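## Task

Place the entire chain bracelet in the front-left small compartment, both rings in the front-right small compartment, and the bangle in the big compartment next to the four small ones (not the long one along the hinge). The hinge side is the back, and left/right are judged from the front looking toward the hinge. Everything must stay there without the robot holding it, and the grippers must release and move away at the end.

## Robot and tools

Robot: two 6-joint arms, left_arm and right_arm, each with a parallel gripper. Each arm's joints in column order are waist, shoulder, elbow, wrist pitch, wrist yaw, wrist roll. Stated ranges in rad: waist -2.618 to 3.054, shoulder 0.000 to 3.142, elbow 0.000 to 3.142, wrist pitch -1.571 to 1.571, wrist yaw -1.571 to 1.571, wrist roll -2.094 to 2.094. The true end of a joint may sit up to 0.036 rad either way from these.

Scene frame: origin on the table surface midway between the arms, +x out across the table, +z up, left_arm on the +y side. The arm names say nothing about which side of a camera image they appear on. The result's state line (left_arm: ... | right_arm: ...) gives each gripper's end_effector_position in metres and end_effector_quat_wxyz in this frame; the printed position can be off, more so when the arm is stretched far. That point lies between the finger pads, about 1 cm short of the fingertips. Fingers point along the gripper's +z and close along its y.

execute_actions takes "actions", a list holding at most one item, plus optional "pictures" (boolean). Three forms: an empty list only returns the current state with pictures; {"rows": [...], "steps": n} runs a motion of 8 to 15 control steps (each 1/30 s, default 15); {"steps": n} alone is a wait of up to 300 steps counted from the previous result, and your own reply time uses up part of it. A refused call does nothing.

Each row holds 14 numbers, all in [-1, 1], covering both arms even if one is idle: left_arm's six joint values and its opening, then right_arm's six joint values and its opening. Up to 15 rows, one per step; the last row repeats for any remaining steps. Joint values are offsets, not poses: they are measured from the joint angles printed in the most recent result that lists them (before any result in the scene lists them, and for second or later calls within one reply, from where the arm stands when the action begins). They are not added row to row. Scale: 1.0 equals 1.202 rad for waist, 1.258 shoulder, 1.238 elbow, 2.073 wrist pitch, 2.022 wrist yaw and wrist roll. So to reach a target angle, send (target minus last printed angle) divided by that factor. A row that pushes a joint more than 0.036 rad beyond its range is refused; a target beyond the real end is clipped there, and "joint sent to its limit" may then appear, possibly referring to an earlier action. Its absence does not prove more travel is available.

The opening value is absolute, not an offset: +1 fully open, -1 closed. Away from the extremes, fingers go to where grip_measured would read that number. To grasp, command roughly 0.03 below the measured grip_measured; a smaller gap holds more gently. Pad force tops out around 50 to 62 N (lower on some grippers, and weaker on parts under about 2 mm thick); the first contact can spike. Each gripper's reading may carry a fixed error of about 1 mm.

Sending all zeros is not a pause: it pulls the arm back to the reference angles, and arms can droop over repeated actions. To hold a posture, command the wanted angles in the first call of a reply and zeros in later calls, increasing the aim when a joint stays short.

Motion limits: each step, joint targets are kept within a lead of the measured angle (0.202 rad waist, 0.258 shoulder, 0.238 elbow, 0.573 wrist pitch, 0.522 wrist yaw and roll), and if the commanded gripper position would be over 70 mm from the current one, all targets are pulled back proportionally. Big moves therefore need several actions.

Each result is captured 8 steps before its action finishes; those final steps run during your reply. Arms keep heading for the last sent row until everything has nearly stopped or a step is HELD; after that only a new action makes them continue. Fingers still in motion finish moving.

Result lines: Joint positions and Joint velocities list, per arm, the six joints (rad, rad/s) then the pad gap (m, m/s; 0.094 fully open). grip_measured is the opening on the command scale. "joint command not followed" means the clearance check altered or blocked joint targets on some steps; the rest of the row still ran. HELD marks steps where all or part of your row was not sent. MOTOR HOT warns from 75 °C; at 90 °C that arm halts for 10 s (then that threshold is disabled for 5 min), and at 100 °C the arm and its gripper go limp and drop until cooled, reported as OVER-TEMPERATURE FAULT. Holding loads heats motors, and heat persists into the next task.

Cameras: cam_head_left, cam_head_right, cam_high, cam_low (504x504) and cam_left_wrist, cam_right_wrist (616x616 fisheye). Pictures come back only with an empty action list or "pictures": true. zoom_image takes "camera" and "region" [x0, y0, x1, y1] in pixels of that camera's latest image (origin top-left, at most 504 by 504) and returns a closer look.

finished_scene takes "scene" (the current scene's number), ends it irrevocably, reports success, and gives the next task. Replying without any tool call ends everything.

Avoid: anything leaving the table, dropping or slipping parts, slamming or pushing hard, the arms colliding or pressing each other, and leaving items held. Brief tugs on held parts or nudges to loose objects may occur. Fast, smooth, low-effort motion is preferred.

Each tool is called as name(argument=value, ...), one argument or row to a line, values as JSON.

## Session

execute_actions(
  actions=[],
)

Scene clock: 0.00 s of 5600.00 s.
left_arm: end_effector_position=(+0.3344, -0.1095, +0.2511) grip_measured=+1.000 end_effector_quat_wxyz=(+0.480, +0.854, +0.185, -0.074) | right_arm: end_effector_position=(+0.2503, -0.4117, +0.2402) grip_measured=+1.000 end_effector_quat_wxyz=(+0.535, +0.674, +0.321, +0.394)
Joint positions: left_arm=[-0.92   2.213  2.219 -0.727  0.645  1.69   0.094] | right_arm=[-0.184  0.494  0.356  0.016  0.347  1.803  0.094]
Joint velocities: left_arm=[ 0.007 -0.012 -0.002 -0.037 -0.051  0.037  0.   ] | right_arm=[ 0.017  0.002 -0.012  0.007  0.037 -0.022  0.   ]
Motor temperatures (°C, as the motors report them): left_arm=[28 24 24 25 26 25] | right_arm=[28 27 27 25 26 25]

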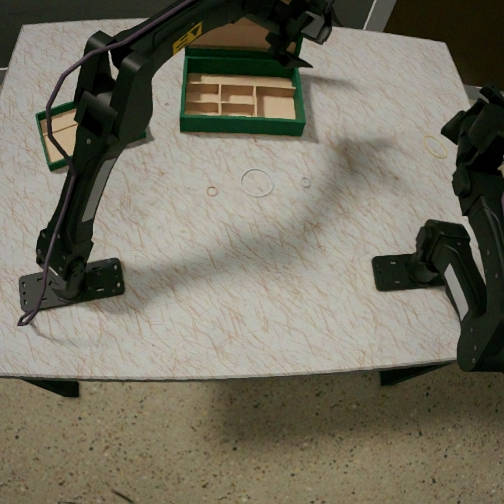

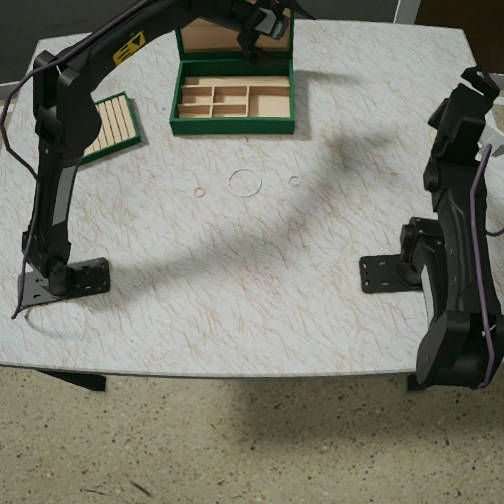

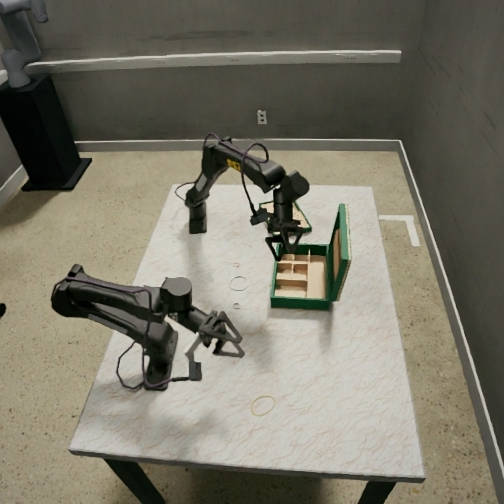

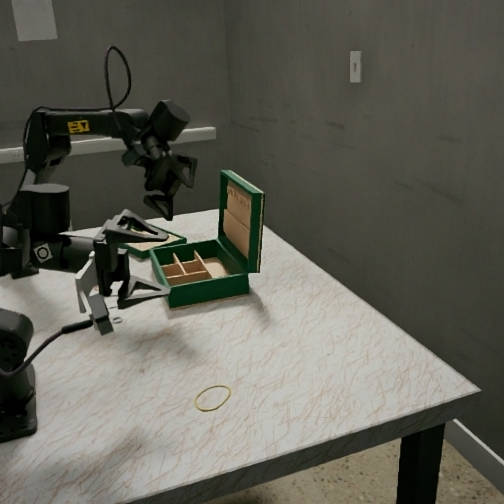

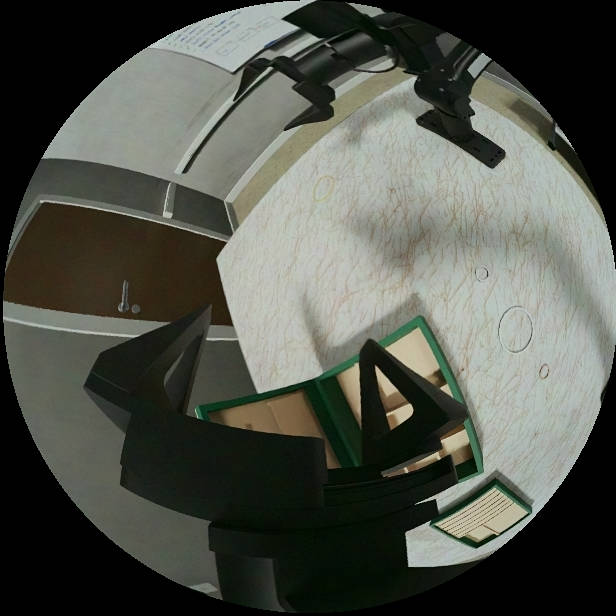

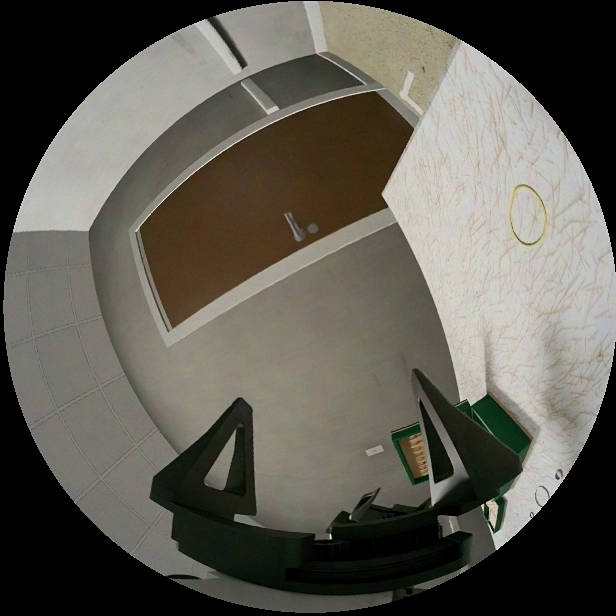

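execute_actions(
  actions=[
    {"rows":[[0.2,-0.4,-0.2,0,-0.319,-0.836,1,0.153,0.72,0.682,-0.669,-0.172,-0.892,1]],"steps":15},
  ],
)

execute_actions(
  actions=[
    {"steps":60},
  ],
)

Scene clock: 2.73 s of 5600.00 s.
left_arm: end_effector_position=(+0.3966, -0.0111, +0.2689) grip_measured=+1.000 end_effector_quat_wxyz=(+0.446, +0.789, +0.422, +0.009) | right_arm: end_effector_position=(+0.2895, -0.3156, +0.1706) grip_measured=+1.000 end_effector_quat_wxyz=(+0.294, +0.507, +0.796, +0.153)
Joint positions: left_arm=[-0.794  2.023  2.044 -0.72   0.363  1.391  0.094] | right_arm=[-0.005  1.084  0.895 -0.711  0.078  1.144  0.094]
Joint velocities: left_arm=[ 0.774 -0.93  -0.403  0.037 -1.092 -1.355  0.   ] | right_arm=[-0.007  2.723  2.523 -3.114 -0.476 -2.791  0.   ]
Motor temperatures (°C, as the motors report them): left_arm=[28 26 25 25 26 25] | right_arm=[28 27 27 26 26 25]
Steps of this call (steps 1 to 75: nothing new was sent; steps 76 to 82: the first 7 steps of this action). Readings (joint positions):
76: left_arm=[-0.915 2.196 2.194 -0.715 0.611 1.653] | right_arm=[-0.160 0.526 0.394 -0.066 0.321 1.732]
77: left_arm=[-0.907 2.169 2.155 -0.715 0.567 1.609] | right_arm=[-0.107 0.604 0.465 -0.177 0.269 1.638]
79: left_arm=[-0.871 2.113 2.097 -0.719 0.483 1.526] | right_arm=[-0.027 0.795 0.633 -0.392 0.165 1.442]
82: the state above

Scene clock: 4.73 s of 5600.00 s.
left_arm: end_effector_position=(+0.4127, +0.1261, +0.4076) grip_measured=+1.000 end_effector_quat_wxyz=(+0.530, +0.202, +0.813, -0.132) | right_arm: end_effector_position=(+0.2080, -0.3060, +0.1297) grip_measured=+1.000 end_effector_quat_wxyz=(-0.020, -0.016, +1.000, -0.004)
Joint positions: left_arm=[-0.672  1.704  1.994 -0.705  0.01   0.005  0.094] | right_arm=[-0.005  1.416  1.17  -1.364  0.007  0.005  0.094]
Joint velocities: left_arm=[-0.027  0.022 -0.002 -0.037  0.022 -0.007  0.   ] | right_arm=[-0.017  0.007  0.002 -0.037  0.051  0.007  0.   ]
Motor temperatures (°C, as the motors report them): left_arm=[28 26 25 26 26 25] | right_arm=[28 27 28 26 26 25]
Kept back: nothing.
Steps of this call (steps 1 to 8: the last 8 steps of your previous action; steps 9 to 45: the robot went on to your last target; steps 46 to 60: nothing new was sent). Readings (joint positions):
1: left_arm=[-0.767 1.989 2.031 -0.720 0.325 1.341] | right_arm=[-0.005 1.180 0.983 -0.817 0.063 1.045]
2: left_arm=[-0.742 1.952 2.020 -0.720 0.288 1.288] | right_arm=[-0.005 1.270 1.065 -0.918 0.050 0.945]
4: left_arm=[-0.701 1.871 2.004 -0.720 0.216 1.160] | right_arm=[-0.005 1.385 1.158 -1.047 0.033 0.744]
8: left_arm=[-0.667 1.716 1.994 -0.708 0.086 0.773] | right_arm=[-0.005 1.417 1.170 -1.230 0.014 0.355]
60: the state above
All arms were judged still, so your last target was given up. Only a new action makes them travel on or press farther. Fingers that are still opening or closing keep moving.

execute_actions(
  actions=[
    {"rows":[[0.1,-0.2,-0.64,-0.3,0,0,1,-0.15,0.05,0.1,-0.02,0,0,1]],"steps":15},
  ],
)

execute_actions(
  actions=[
    {"steps":30},
  ],
  pictures=true,
)

zoom_image(
  camera="cam_head_left",
  region=[160, 20, 340, 210],
)

Scene clock: 6.40 s of 5600.00 s.
left_arm: end_effector_position=(+0.3504, +0.1975, +0.3249) grip_measured=+1.000 end_effector_quat_wxyz=(+0.389, +0.183, +0.899, -0.082) | right_arm: end_effector_position=(+0.2246, -0.3495, +0.1415) grip_measured=+1.000 end_effector_quat_wxyz=(-0.013, +0.075, +0.997, -0.003)
Joint positions: left_arm=[-0.586  1.518  1.741 -0.975  0.013  0.005  0.094] | right_arm=[-0.19   1.475  1.268 -1.389  0.007  0.004  0.094]
Joint velocities: left_arm=[ 0.276 -0.647 -1.16  -1.092  0.037  0.051  0.   ] | right_arm=[-0.012  0.007 -0.012 -0.081  0.022  0.037  0.   ]
Motor temperatures (°C, as the motors report them): left_arm=[28 26 25 26 26 25] | right_arm=[28 27 28 26 26 25]
Steps of this call (steps 1 to 43: nothing new was sent; steps 44 to 50: the first 7 steps of this action). Readings (joint positions):
44: left_arm=[-0.667 1.688 1.974 -0.717 0.012 0.005] | right_arm=[-0.030 1.427 1.187 -1.381 -0.006 0.003]
45: left_arm=[-0.657 1.660 1.936 -0.758 0.013 0.005] | right_arm=[-0.080 1.445 1.216 -1.394 -0.009 0.003]
47: left_arm=[-0.627 1.597 1.859 -0.855 0.013 0.005] | right_arm=[-0.164 1.471 1.258 -1.388 0.000 0.003]
50: the state above

Scene clock: 7.40 s of 5600.00 s.
left_arm: end_effector_position=(+0.1930, +0.2691, +0.1255) grip_measured=+1.000 end_effector_quat_wxyz=(-0.008, +0.184, +0.983, -0.005) | right_arm: end_effector_position=(+0.2219, -0.3491, +0.1416) grip_measured=+1.000 end_effector_quat_wxyz=(-0.018, +0.075, +0.997, -0.002)
Joint positions: left_arm=[-0.56   1.465  1.196 -1.316  0.013  0.005  0.094] | right_arm=[-0.19   1.475  1.268 -1.4    0.007  0.004  0.094]
Joint velocities: left_arm=[-0.012 -0.007 -0.007 -0.037  0.051 -0.007  0.   ] | right_arm=[-0.007 -0.002  0.012  0.007 -0.037 -0.007  0.   ]
Motor temperatures (°C, as the motors report them): left_arm=[28 26 25 26 26 25] | right_arm=[28 27 28 26 26 25]
Kept back: nothing.
Steps of this call (steps 1 to 8: the last 8 steps of your previous action; steps 9 to 30: the robot went on to your last target). Readings (joint positions):
1: left_arm=[-0.577 1.499 1.699 -1.009 0.013 0.005] | right_arm=[-0.190 1.475 1.268 -1.391 0.007 0.004]
2: left_arm=[-0.571 1.484 1.656 -1.041 0.013 0.005] | right_arm=[-0.190 1.475 1.268 -1.393 0.007 0.004]
4: left_arm=[-0.565 1.468 1.563 -1.096 0.013 0.005] | right_arm=[-0.190 1.475 1.268 -1.396 0.007 0.004]
8: left_arm=[-0.563 1.465 1.343 -1.178 0.013 0.005] | right_arm=[-0.190 1.475 1.268 -1.398 0.007 0.004]
30: the state above
All arms were judged still, so your last target was given up. Only a new action makes them travel on or press farther. Fingers that are still opening or closing keep moving.

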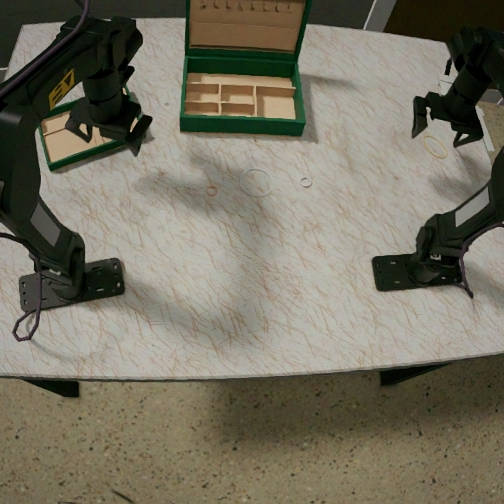

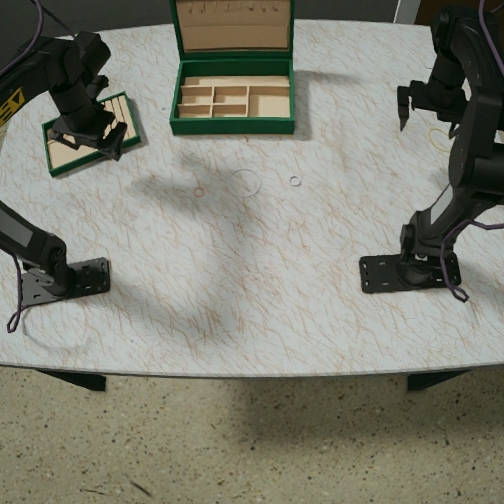

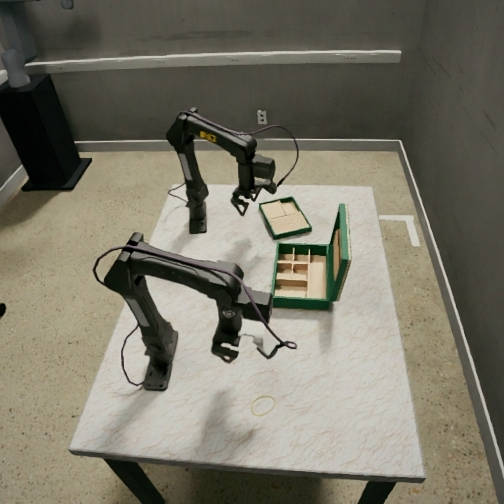

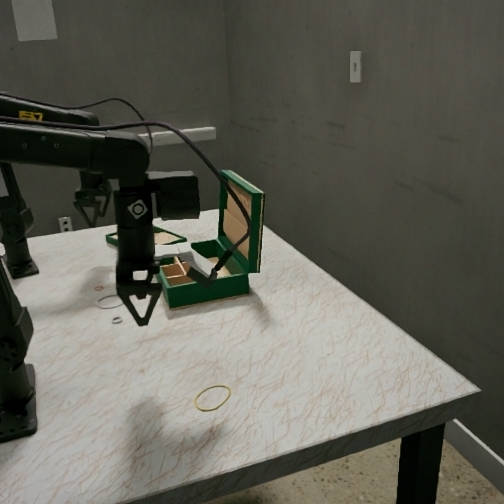

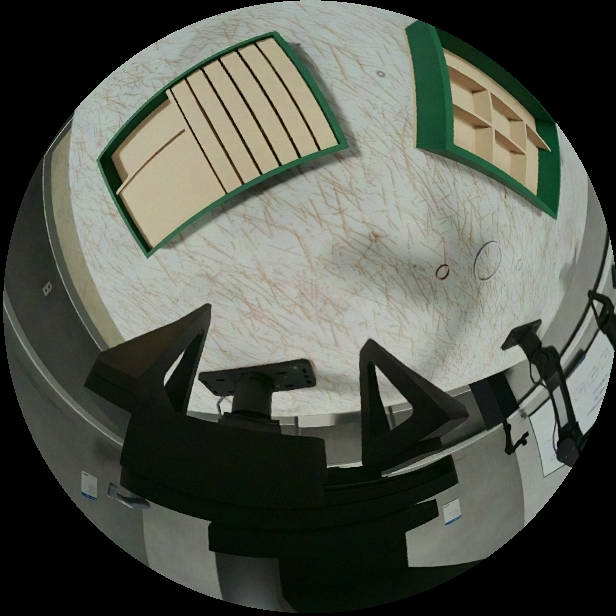

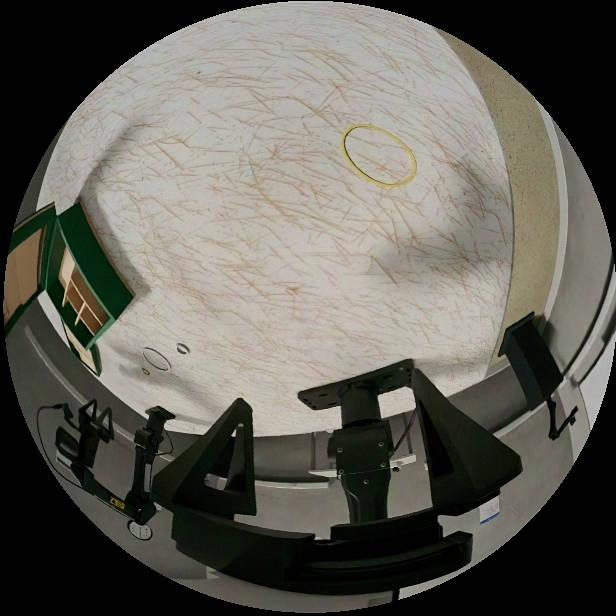

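Region (160, 20, 340, 210) of cam_head_left's 504x504 image, scaled by 2.653, with more detail than that image has; it fills the left 477 columns of this view, and the rest is white.

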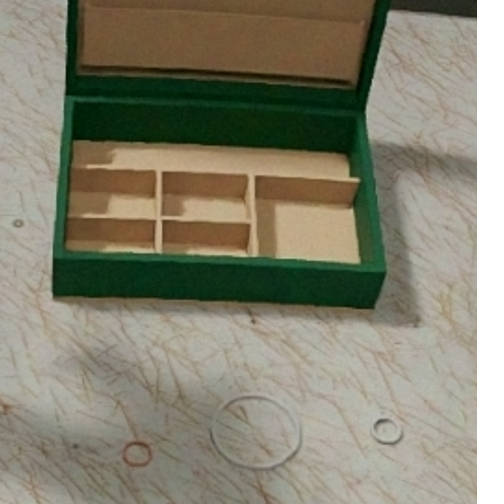

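execute_actions(
  actions=[
    {"rows":[[-0.461,0.4,0.245,0.114,-0.006,0,1,-0.027,0.26,0.005,0.182,0,0,1]],"steps":15},
  ],
)

execute_actions(
  actions=[
    {"steps":30},
  ],
  pictures=true,
)

Scene clock: 9.03 s of 5600.00 s.
left_arm: end_effector_position=(+0.2481, +0.1603, +0.1046) grip_measured=+1.000 end_effector_quat_wxyz=(+0.027, +0.305, +0.952, -0.008) | right_arm: end_effector_position=(+0.2815, -0.3646, +0.0580) grip_measured=+1.000 end_effector_quat_wxyz=(-0.045, +0.086, +0.995, +0.000)
Joint positions: left_arm=[-0.81   1.785  1.45  -1.18  -0.001  0.005  0.094] | right_arm=[-0.212  1.797  1.274 -1.136  0.007  0.004  0.094]
Joint velocities: left_arm=[-1.258  1.492  0.559  0.813  0.007  0.007  0.   ] | right_arm=[-0.061  1.165 -0.007  0.96  -0.007 -0.066  0.   ]
Motor temperatures (°C, as the motors report them): left_arm=[28 26 25 26 26 25] | right_arm=[28 27 28 26 26 25]
Steps of this call (steps 1 to 42: nothing new was sent; steps 43 to 49: the first 7 steps of this action). Readings (joint positions):
43: left_arm=[-0.574 1.486 1.218 -1.324 0.006 0.005] | right_arm=[-0.191 1.492 1.270 -1.385 0.007 0.004]
44: left_arm=[-0.605 1.526 1.261 -1.318 0.003 0.005] | right_arm=[-0.195 1.524 1.273 -1.349 0.007 0.004]
46: left_arm=[-0.682 1.626 1.355 -1.267 0.001 0.005] | right_arm=[-0.203 1.632 1.274 -1.263 0.007 0.004]
49: the state above

Scene clock: 10.03 s of 5600.00 s.
left_arm: end_effector_position=(+0.1890, +0.0671, +0.0454) grip_measured=+1.000 end_effector_quat_wxyz=(-0.011, +0.445, +0.895, +0.001) | right_arm: end_effector_position=(+0.3046, -0.3693, +0.0506) grip_measured=+1.000 end_effector_quat_wxyz=(-0.005, +0.087, +0.996, -0.003)
Joint positions: left_arm=[-1.113  1.983  1.474 -1.084  0.009  0.005  0.094] | right_arm=[-0.214  1.818  1.274 -1.036  0.007  0.004  0.094]
Joint velocities: left_arm=[ 0.002 -0.007  0.012  0.007 -0.007 -0.022  0.   ] | right_arm=[-0.007  0.007 -0.002  0.037 -0.007 -0.007  0.   ]
Motor temperatures (°C, as the motors report them): left_arm=[28 26 26 26 26 25] | right_arm=[28 27 28 26 26 25]
Kept back: nothing.
Steps of this call (steps 1 to 8: the last 8 steps of your previous action; steps 9 to 30: the robot went on to your last target). Readings (joint positions):
1: left_arm=[-0.857 1.836 1.465 -1.154 -0.002 0.005] | right_arm=[-0.213 1.827 1.274 -1.110 0.007 0.004]
2: left_arm=[-0.907 1.882 1.473 -1.131 -0.003 0.005] | right_arm=[-0.214 1.842 1.274 -1.092 0.007 0.004]
4: left_arm=[-1.017 1.951 1.474 -1.099 -0.004 0.005] | right_arm=[-0.214 1.840 1.274 -1.069 0.007 0.004]
8: left_arm=[-1.154 1.989 1.474 -1.085 0.011 0.005] | right_arm=[-0.214 1.819 1.274 -1.047 0.007 0.004]
30: the state above
All arms were judged still, so your last target was given up. Only a new action makes them travel on or press farther. Fingers that are still opening or closing keep moving.

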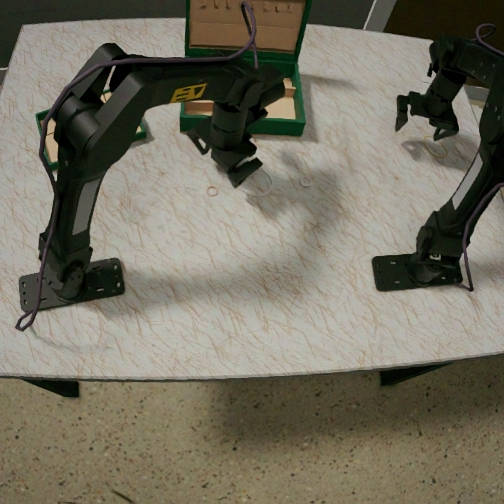

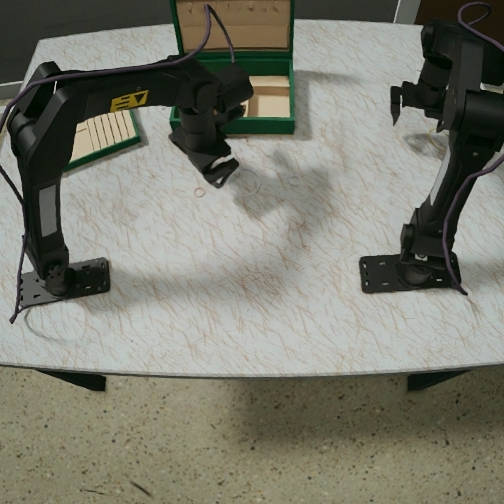

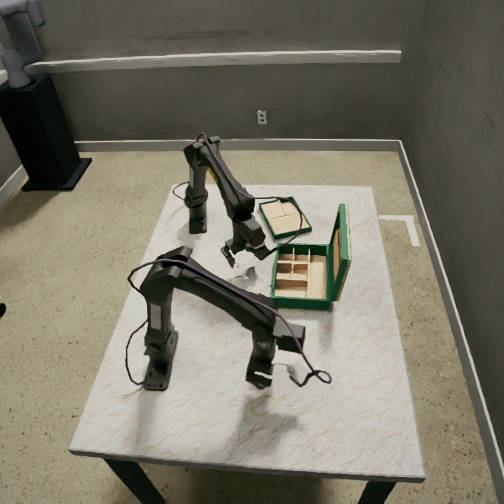

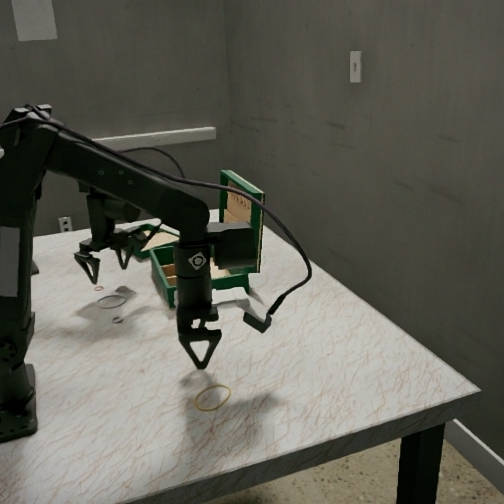

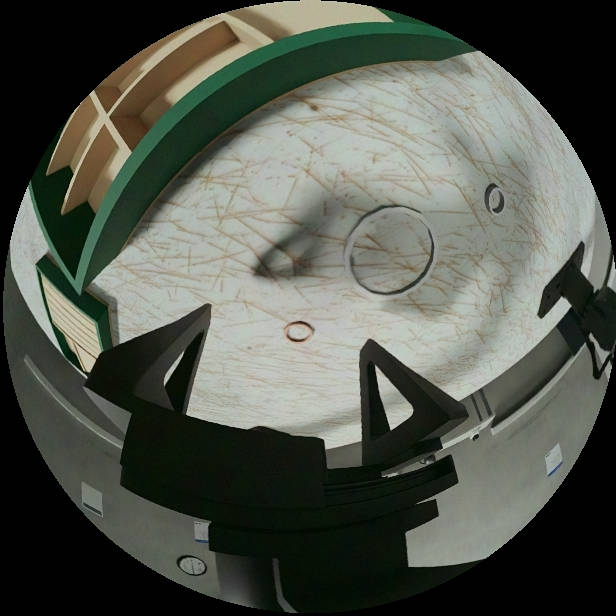

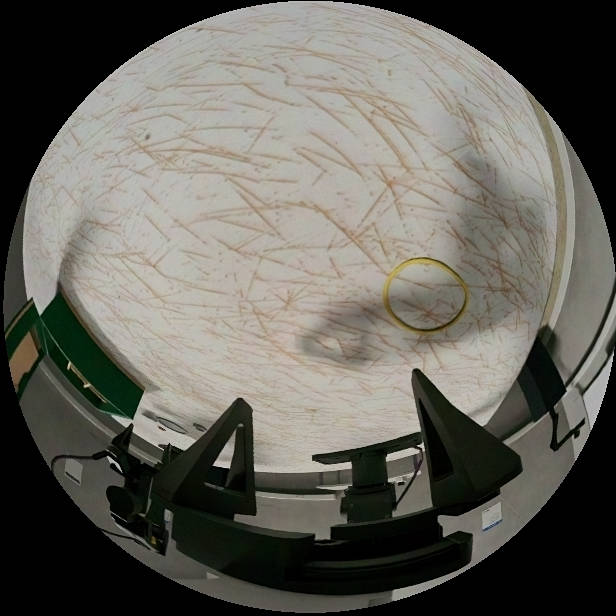

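execute_actions(
  actions=[
    {"rows":[[-0.008,-0.067,-0.14,0.073,-0.004,0,0,-0.109,0.137,0.138,0.028,0,0,-0.4]],"steps":15},
  ],
)

execute_actions(
  actions=[
    {"steps":25},
  ],
  pictures=true,
)

Scene clock: 11.23 s of 5600.00 s.
left_arm: end_effector_position=(+0.1757, +0.0845, +0.0300) grip_measured=+0.003 end_effector_quat_wxyz=(-0.008, +0.445, +0.895, -0.001) | right_arm: end_effector_position=(+0.3395, -0.4288, +0.0272) grip_measured=-0.392 end_effector_quat_wxyz=(+0.006, +0.158, +0.987, -0.004)
Joint positions: left_arm=[-1.113  1.914  1.314 -0.984  0.009  0.005  0.047] | right_arm=[-0.358  1.999  1.423 -0.981  0.005  0.003  0.029]
Joint velocities: left_arm=[-0.002 -0.007 -0.056  0.168 -0.007 -0.007 -0.001] | right_arm=[-0.159  0.129  0.007 -0.022  0.037  0.081 -0.012]
Motor temperatures (°C, as the motors report them): left_arm=[28 27 26 26 26 25] | right_arm=[28 28 28 26 26 25]
Steps of this call (steps 1 to 29: nothing new was sent; steps 30 to 36: the first 7 steps of this action). Readings (joint positions):
30: left_arm=[-1.113 1.967 1.443 -1.045 0.009 0.005] | right_arm=[-0.227 1.842 1.302 -1.055 -0.001 0.003]
31: left_arm=[-1.113 1.944 1.397 -1.010 0.009 0.005] | right_arm=[-0.251 1.884 1.350 -1.058 -0.005 0.003]
33: left_arm=[-1.113 1.917 1.337 -0.998 0.009 0.005] | right_arm=[-0.310 1.958 1.413 -1.009 -0.004 0.003]
36: the state above

Scene clock: 12.07 s of 5600.00 s.
left_arm: end_effector_position=(+0.1821, +0.0761, +0.0300) grip_measured=+0.002 end_effector_quat_wxyz=(+0.011, +0.445, +0.895, -0.010) | right_arm: end_effector_position=(+0.3398, -0.4272, +0.0263) grip_measured=-0.397 end_effector_quat_wxyz=(+0.005, +0.156, +0.988, -0.004)
Joint positions: left_arm=[-1.113  1.914  1.314 -0.941  0.009  0.005  0.047] | right_arm=[-0.353  2.002  1.423 -0.981  0.006  0.003  0.028]
Joint velocities: left_arm=[-0.007 -0.002  0.007 -0.051 -0.007  0.051 -0.001] | right_arm=[-0.012 -0.002  0.012  0.022 -0.007 -0.037  0.   ]
Motor temperatures (°C, as the motors report them): left_arm=[28 27 26 26 26 25] | right_arm=[28 28 28 26 26 25]
Kept back: nothing.
Steps of this call (steps 1 to 8: the last 8 steps of your previous action; steps 9 to 25: the robot went on to your last target). Readings (joint positions):
1: left_arm=[-1.113 1.914 1.314 -0.978 0.009 0.005] | right_arm=[-0.360 2.002 1.423 -0.981 0.006 0.003]
2: left_arm=[-1.113 1.914 1.314 -0.970 0.009 0.005] | right_arm=[-0.359 2.002 1.423 -0.981 0.006 0.003]
4: left_arm=[-1.113 1.914 1.314 -0.958 0.009 0.005] | right_arm=[-0.355 2.002 1.423 -0.981 0.006 0.003]
8: left_arm=[-1.113 1.914 1.314 -0.947 0.009 0.005] | right_arm=[-0.353 2.002 1.423 -0.981 0.006 0.003]
25: the state above

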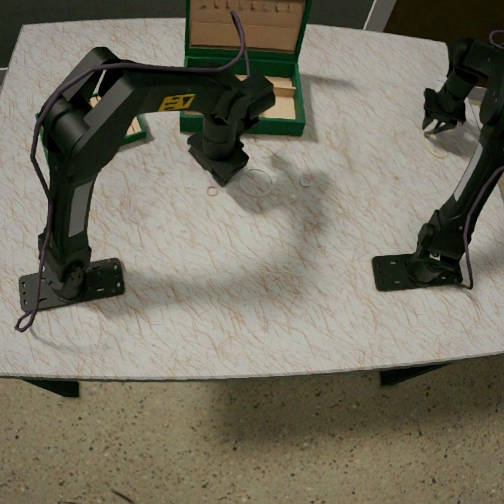

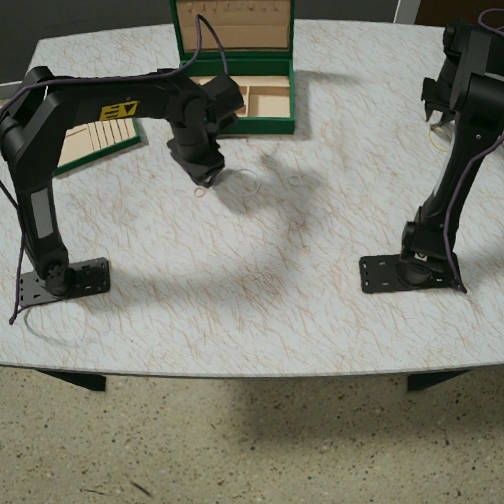

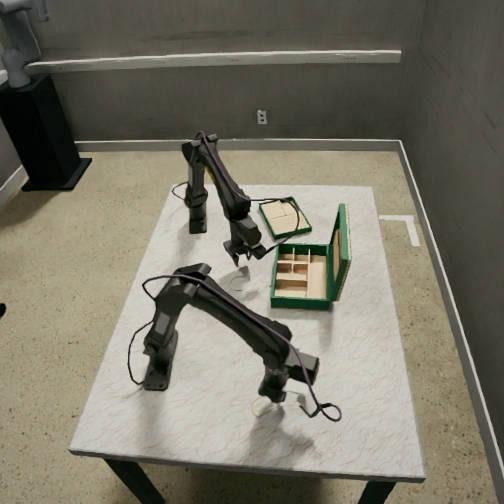

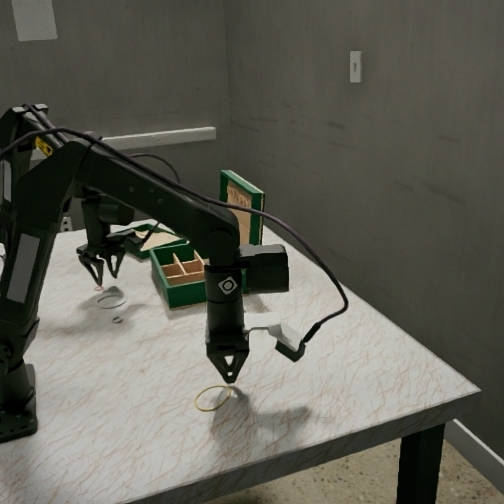

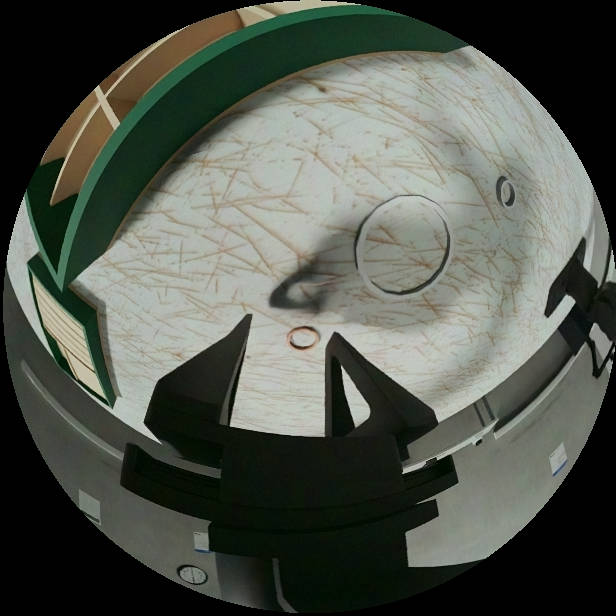

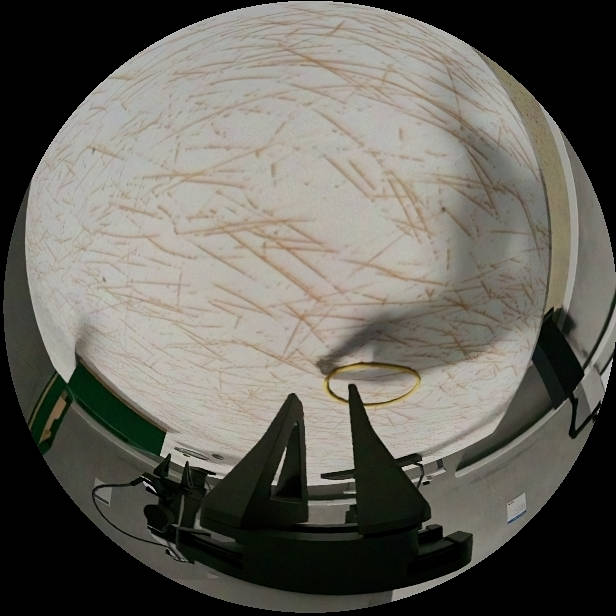

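execute_actions(
  actions=[
    {"rows":[[-0.028,-0.036,-0.081,0.017,0,0,0,0,-0.035,-0.075,0.024,0,0,-0.6]],"steps":15},
  ],
)

execute_actions(
  actions=[
    {"steps":20},
  ],
  pictures=true,
)

Scene clock: 13.17 s of 5600.00 s.
left_arm: end_effector_position=(+0.1615, +0.0866, +0.0194) grip_measured=+0.002 end_effector_quat_wxyz=(-0.003, +0.459, +0.889, -0.003) | right_arm: end_effector_position=(+0.3222, -0.4215, +0.0158) grip_measured=-0.597 end_effector_quat_wxyz=(-0.009, +0.156, +0.988, -0.002)
Joint positions: left_arm=[-1.144  1.884  1.228 -0.917  0.009  0.005  0.047] | right_arm=[-0.353  1.976  1.341 -0.953  0.006  0.003  0.019]
Joint velocities: left_arm=[-0.037 -0.017 -0.012 -0.095  0.022 -0.022 -0.001] | right_arm=[ 0.002 -0.017 -0.037 -0.022  0.051  0.037 -0.001]
Motor temperatures (°C, as the motors report them): left_arm=[28 27 26 26 26 25] | right_arm=[28 28 29 26 26 25]
Steps of this call (steps 1 to 15: the robot went on to your last target; steps 16 to 26: nothing new was sent; steps 27 to 33: the first 7 steps of this action). Readings (joint positions):
27: left_arm=[-1.116 1.907 1.299 -0.926 0.009 0.005] | right_arm=[-0.353 1.996 1.409 -0.966 0.006 0.003]
28: left_arm=[-1.120 1.896 1.277 -0.915 0.009 0.005] | right_arm=[-0.353 1.986 1.387 -0.954 0.006 0.003]
30: left_arm=[-1.133 1.885 1.243 -0.916 0.009 0.005] | right_arm=[-0.353 1.976 1.356 -0.953 0.006 0.003]
33: the state above

Scene clock: 13.83 s of 5600.00 s.
left_arm: end_effector_position=(+0.1617, +0.0861, +0.0194) grip_measured=+0.002 end_effector_quat_wxyz=(-0.002, +0.459, +0.888, -0.004) | right_arm: end_effector_position=(+0.3241, -0.4221, +0.0158) grip_measured=-0.597 end_effector_quat_wxyz=(-0.005, +0.156, +0.988, -0.002)
Joint positions: left_arm=[-1.144  1.884  1.228 -0.915  0.009  0.005  0.047] | right_arm=[-0.353  1.976  1.341 -0.945  0.006  0.003  0.019]
Joint velocities: left_arm=[-0.017  0.002  0.007 -0.022 -0.081 -0.037  0.   ] | right_arm=[-0.002 -0.007  0.007 -0.037  0.007  0.022 -0.   ]
Motor temperatures (°C, as the motors report them): left_arm=[28 27 26 26 26 25] | right_arm=[28 28 28 26 26 25]
Kept back: nothing.
Steps of this call (steps 1 to 8: the last 8 steps of your previous action; steps 9 to 15: the robot went on to your last target; steps 16 to 20: nothing new was sent). Readings (joint positions):
1: left_arm=[-1.144 1.884 1.228 -0.917 0.009 0.005] | right_arm=[-0.353 1.976 1.341 -0.953 0.006 0.003]
2: left_arm=[-1.144 1.884 1.228 -0.916 0.009 0.005] | right_arm=[-0.353 1.976 1.341 -0.951 0.006 0.003]
4: left_arm=[-1.144 1.884 1.228 -0.915 0.009 0.005] | right_arm=[-0.353 1.976 1.341 -0.948 0.006 0.003]
8: left_arm=[-1.144 1.884 1.228 -0.915 0.009 0.005] | right_arm=[-0.353 1.976 1.341 -0.946 0.006 0.003]
20: the state above
All arms were judged still, so your last target was given up. Only a new action makes them travel on or press farther. Fingers that are still opening or closing keep moving.

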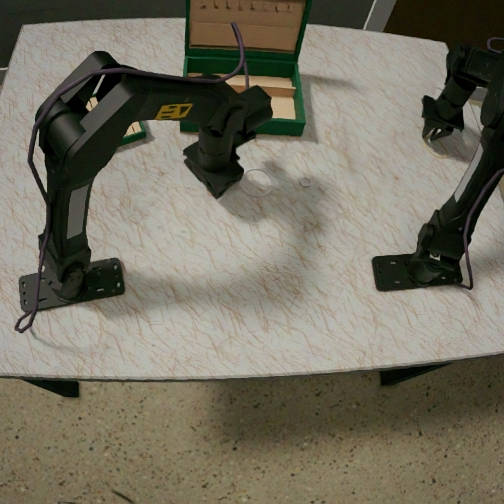

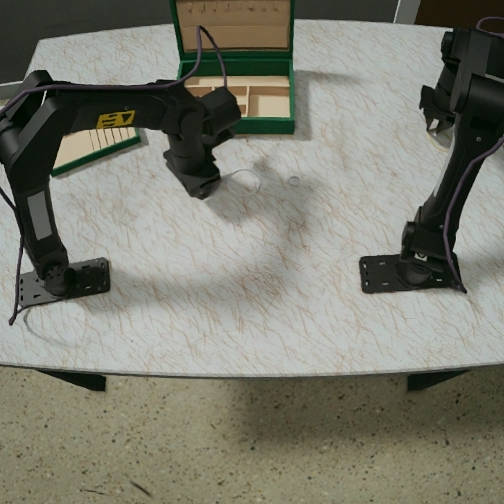

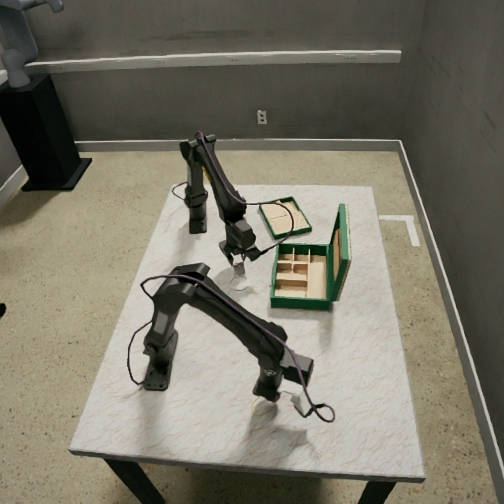

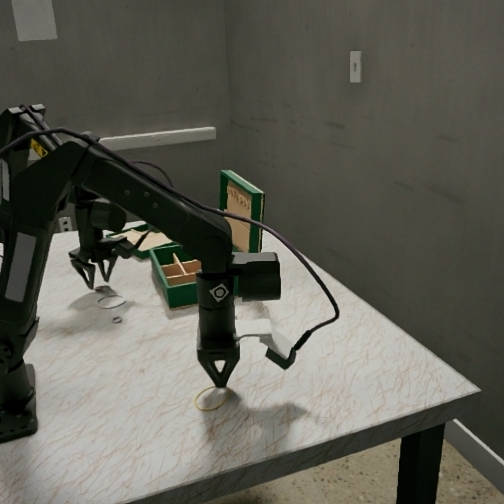

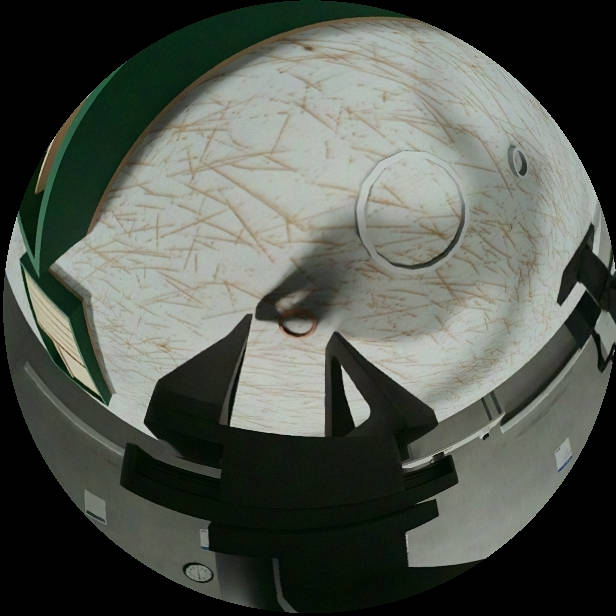

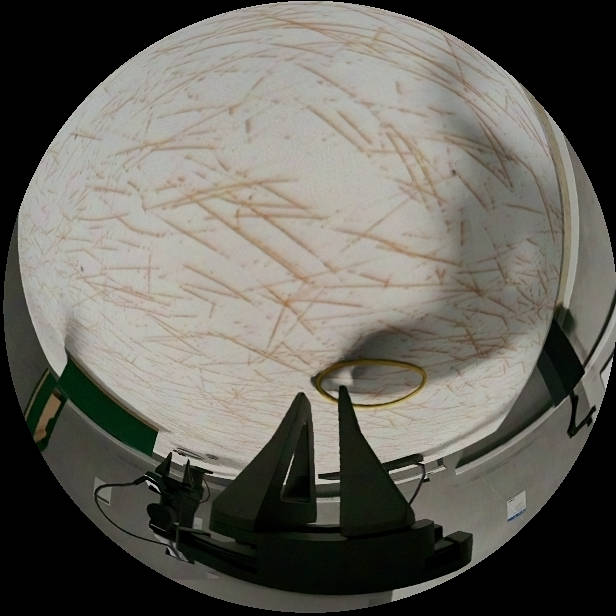

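execute_actions(
  actions=[
    {"rows":[[-0.012,-0.008,-0.036,0.015,0,0,-0.3,0,0.008,0,0.01,0,0,-0.6]],"steps":15},
  ],
)

execute_actions(
  actions=[
    {"steps":15},
  ],
  pictures=true,
)

zoom_image(
  camera="cam_left_wrist",
  region=[220, 260, 380, 400],
)

zoom_image(
  camera="cam_right_wrist",
  region=[260, 320, 440, 460],
)

Scene clock: 17.47 s of 5600.00 s.
left_arm: end_effector_position=(+0.1566, +0.0893, +0.0134) grip_measured=-0.298 end_effector_quat_wxyz=(-0.007, +0.462, +0.887, -0.001) | right_arm: end_effector_position=(+0.3254, -0.4225, +0.0158) grip_measured=-0.597 end_effector_quat_wxyz=(-0.003, +0.156, +0.988, -0.003)
Joint positions: left_arm=[-1.151  1.884  1.202 -0.9    0.009  0.005  0.033] | right_arm=[-0.353  1.976  1.341 -0.94   0.006  0.003  0.019]
Joint velocities: left_arm=[-0.002  0.012 -0.017  0.022 -0.007 -0.007  0.001] | right_arm=[-0.012 -0.017  0.012 -0.007  0.051  0.007  0.001]
Motor temperatures (°C, as the motors report them): left_arm=[28 28 26 26 26 25] | right_arm=[28 29 28 26 26 25]
Steps of this call (steps 1 to 90: nothing new was sent; then 0.40 s passed at rest; steps 91 to 97: the first 7 steps of this action). Readings (joint positions):
91: left_arm=[-1.144 1.884 1.224 -0.910 0.009 0.005] | right_arm=[-0.353 1.976 1.341 -0.944 0.006 0.003]
92: left_arm=[-1.145 1.884 1.219 -0.904 0.009 0.005] | right_arm=[-0.353 1.976 1.341 -0.943 0.006 0.003]
94: left_arm=[-1.148 1.884 1.207 -0.900 0.009 0.005] | right_arm=[-0.353 1.976 1.341 -0.941 0.006 0.003]
97: the state above

Scene clock: 17.97 s of 5600.00 s.
left_arm: end_effector_position=(+0.1576, +0.0880, +0.0134) grip_measured=-0.298 end_effector_quat_wxyz=(-0.004, +0.462, +0.887, -0.003) | right_arm: end_effector_position=(+0.3257, -0.4227, +0.0158) grip_measured=-0.597 end_effector_quat_wxyz=(-0.002, +0.156, +0.988, -0.003)
Joint positions: left_arm=[-1.151  1.884  1.202 -0.893  0.009  0.005  0.033] | right_arm=[-0.353  1.976  1.341 -0.938  0.006  0.003  0.019]
Joint velocities: left_arm=[-0.007  0.012 -0.012  0.022 -0.037  0.022 -0.   ] | right_arm=[-0.002  0.012 -0.007  0.022 -0.037 -0.037  0.   ]
Motor temperatures (°C, as the motors report them): left_arm=[28 28 26 26 26 25] | right_arm=[28 29 28 26 26 25]
Kept back: nothing.
Steps of this call (steps 1 to 8: the last 8 steps of your previous action; steps 9 to 15: the robot went on to your last target). Readings (joint positions):
1: left_arm=[-1.151 1.884 1.202 -0.899 0.009 0.005] | right_arm=[-0.353 1.976 1.341 -0.939 0.006 0.003]
2: left_arm=[-1.151 1.884 1.202 -0.897 0.009 0.005] | right_arm=[-0.353 1.976 1.341 -0.939 0.006 0.003]
4: left_arm=[-1.151 1.884 1.202 -0.895 0.009 0.005] | right_arm=[-0.353 1.976 1.341 -0.939 0.006 0.003]
8: left_arm=[-1.151 1.884 1.202 -0.894 0.009 0.005] | right_arm=[-0.353 1.976 1.341 -0.938 0.006 0.003]
15: the state above
All arms were judged still, so your last target was given up. Only a new action makes them travel on or press farther. Fingers that are still opening or closing keep moving.

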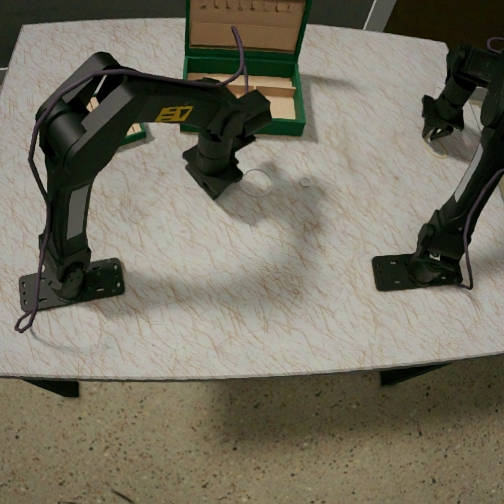

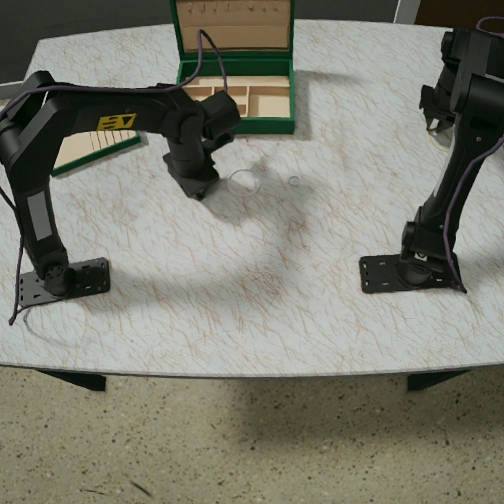

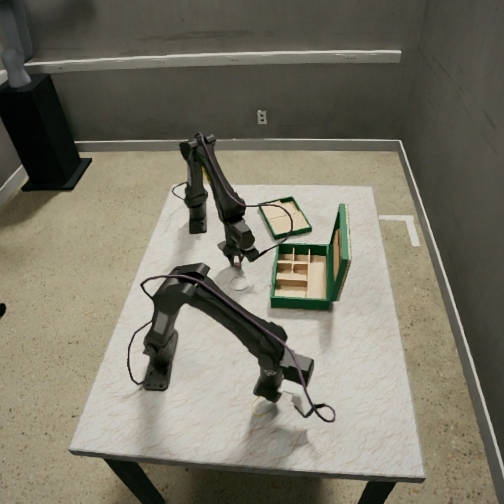

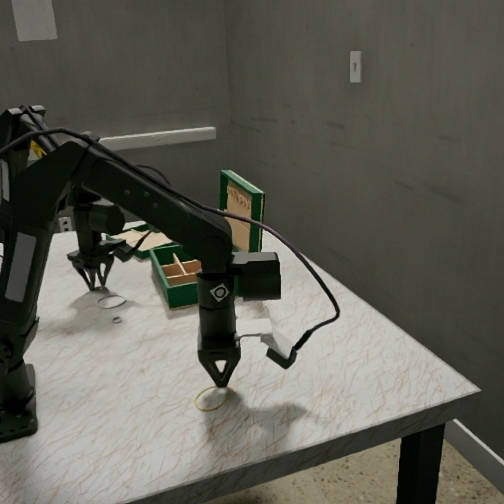

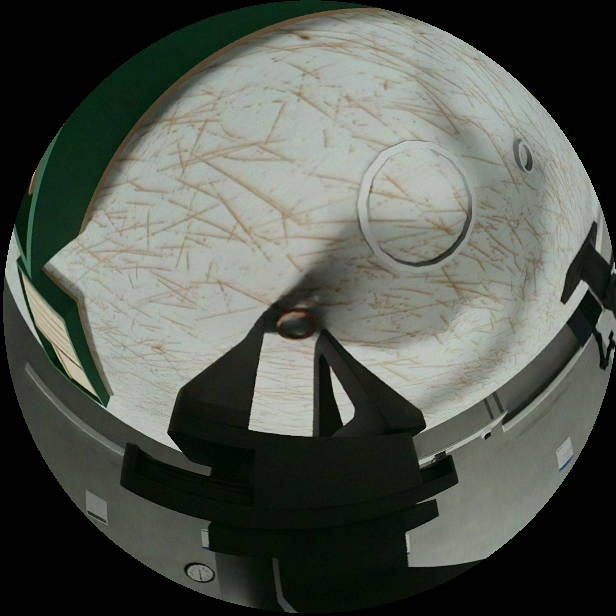

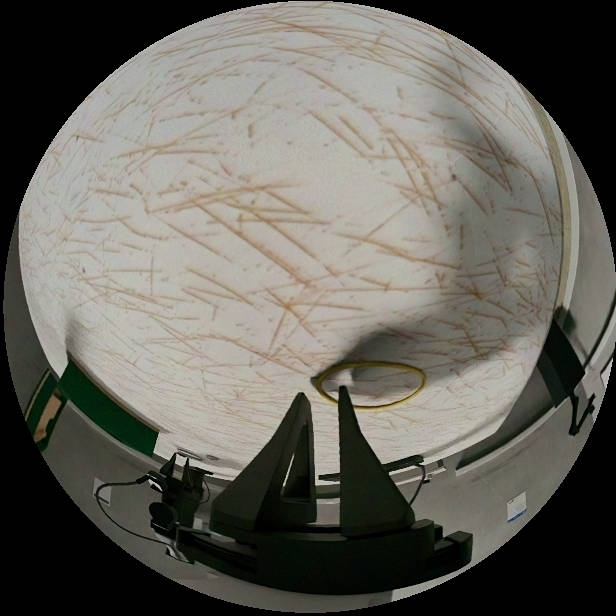

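Region (220, 260, 380, 400) of cam_left_wrist's 616x616 image, scaled by 3.150, with more detail than that image has; it fills the top 441 rows of this view, and the rest is white.

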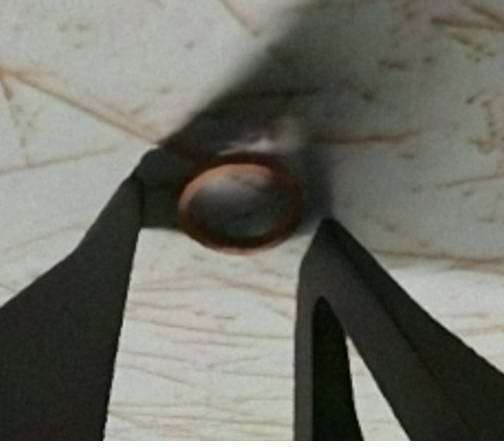

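Region (260, 320, 440, 460) of cam_right_wrist's 616x616 image, scaled by 2.800, with more detail than that image has.

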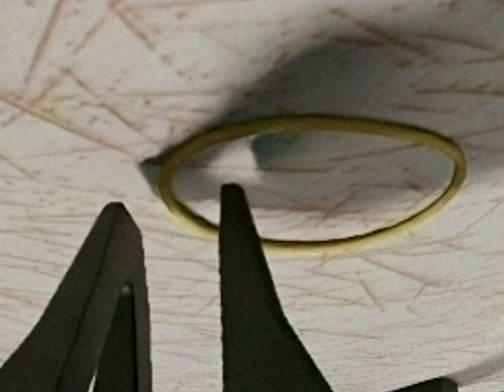

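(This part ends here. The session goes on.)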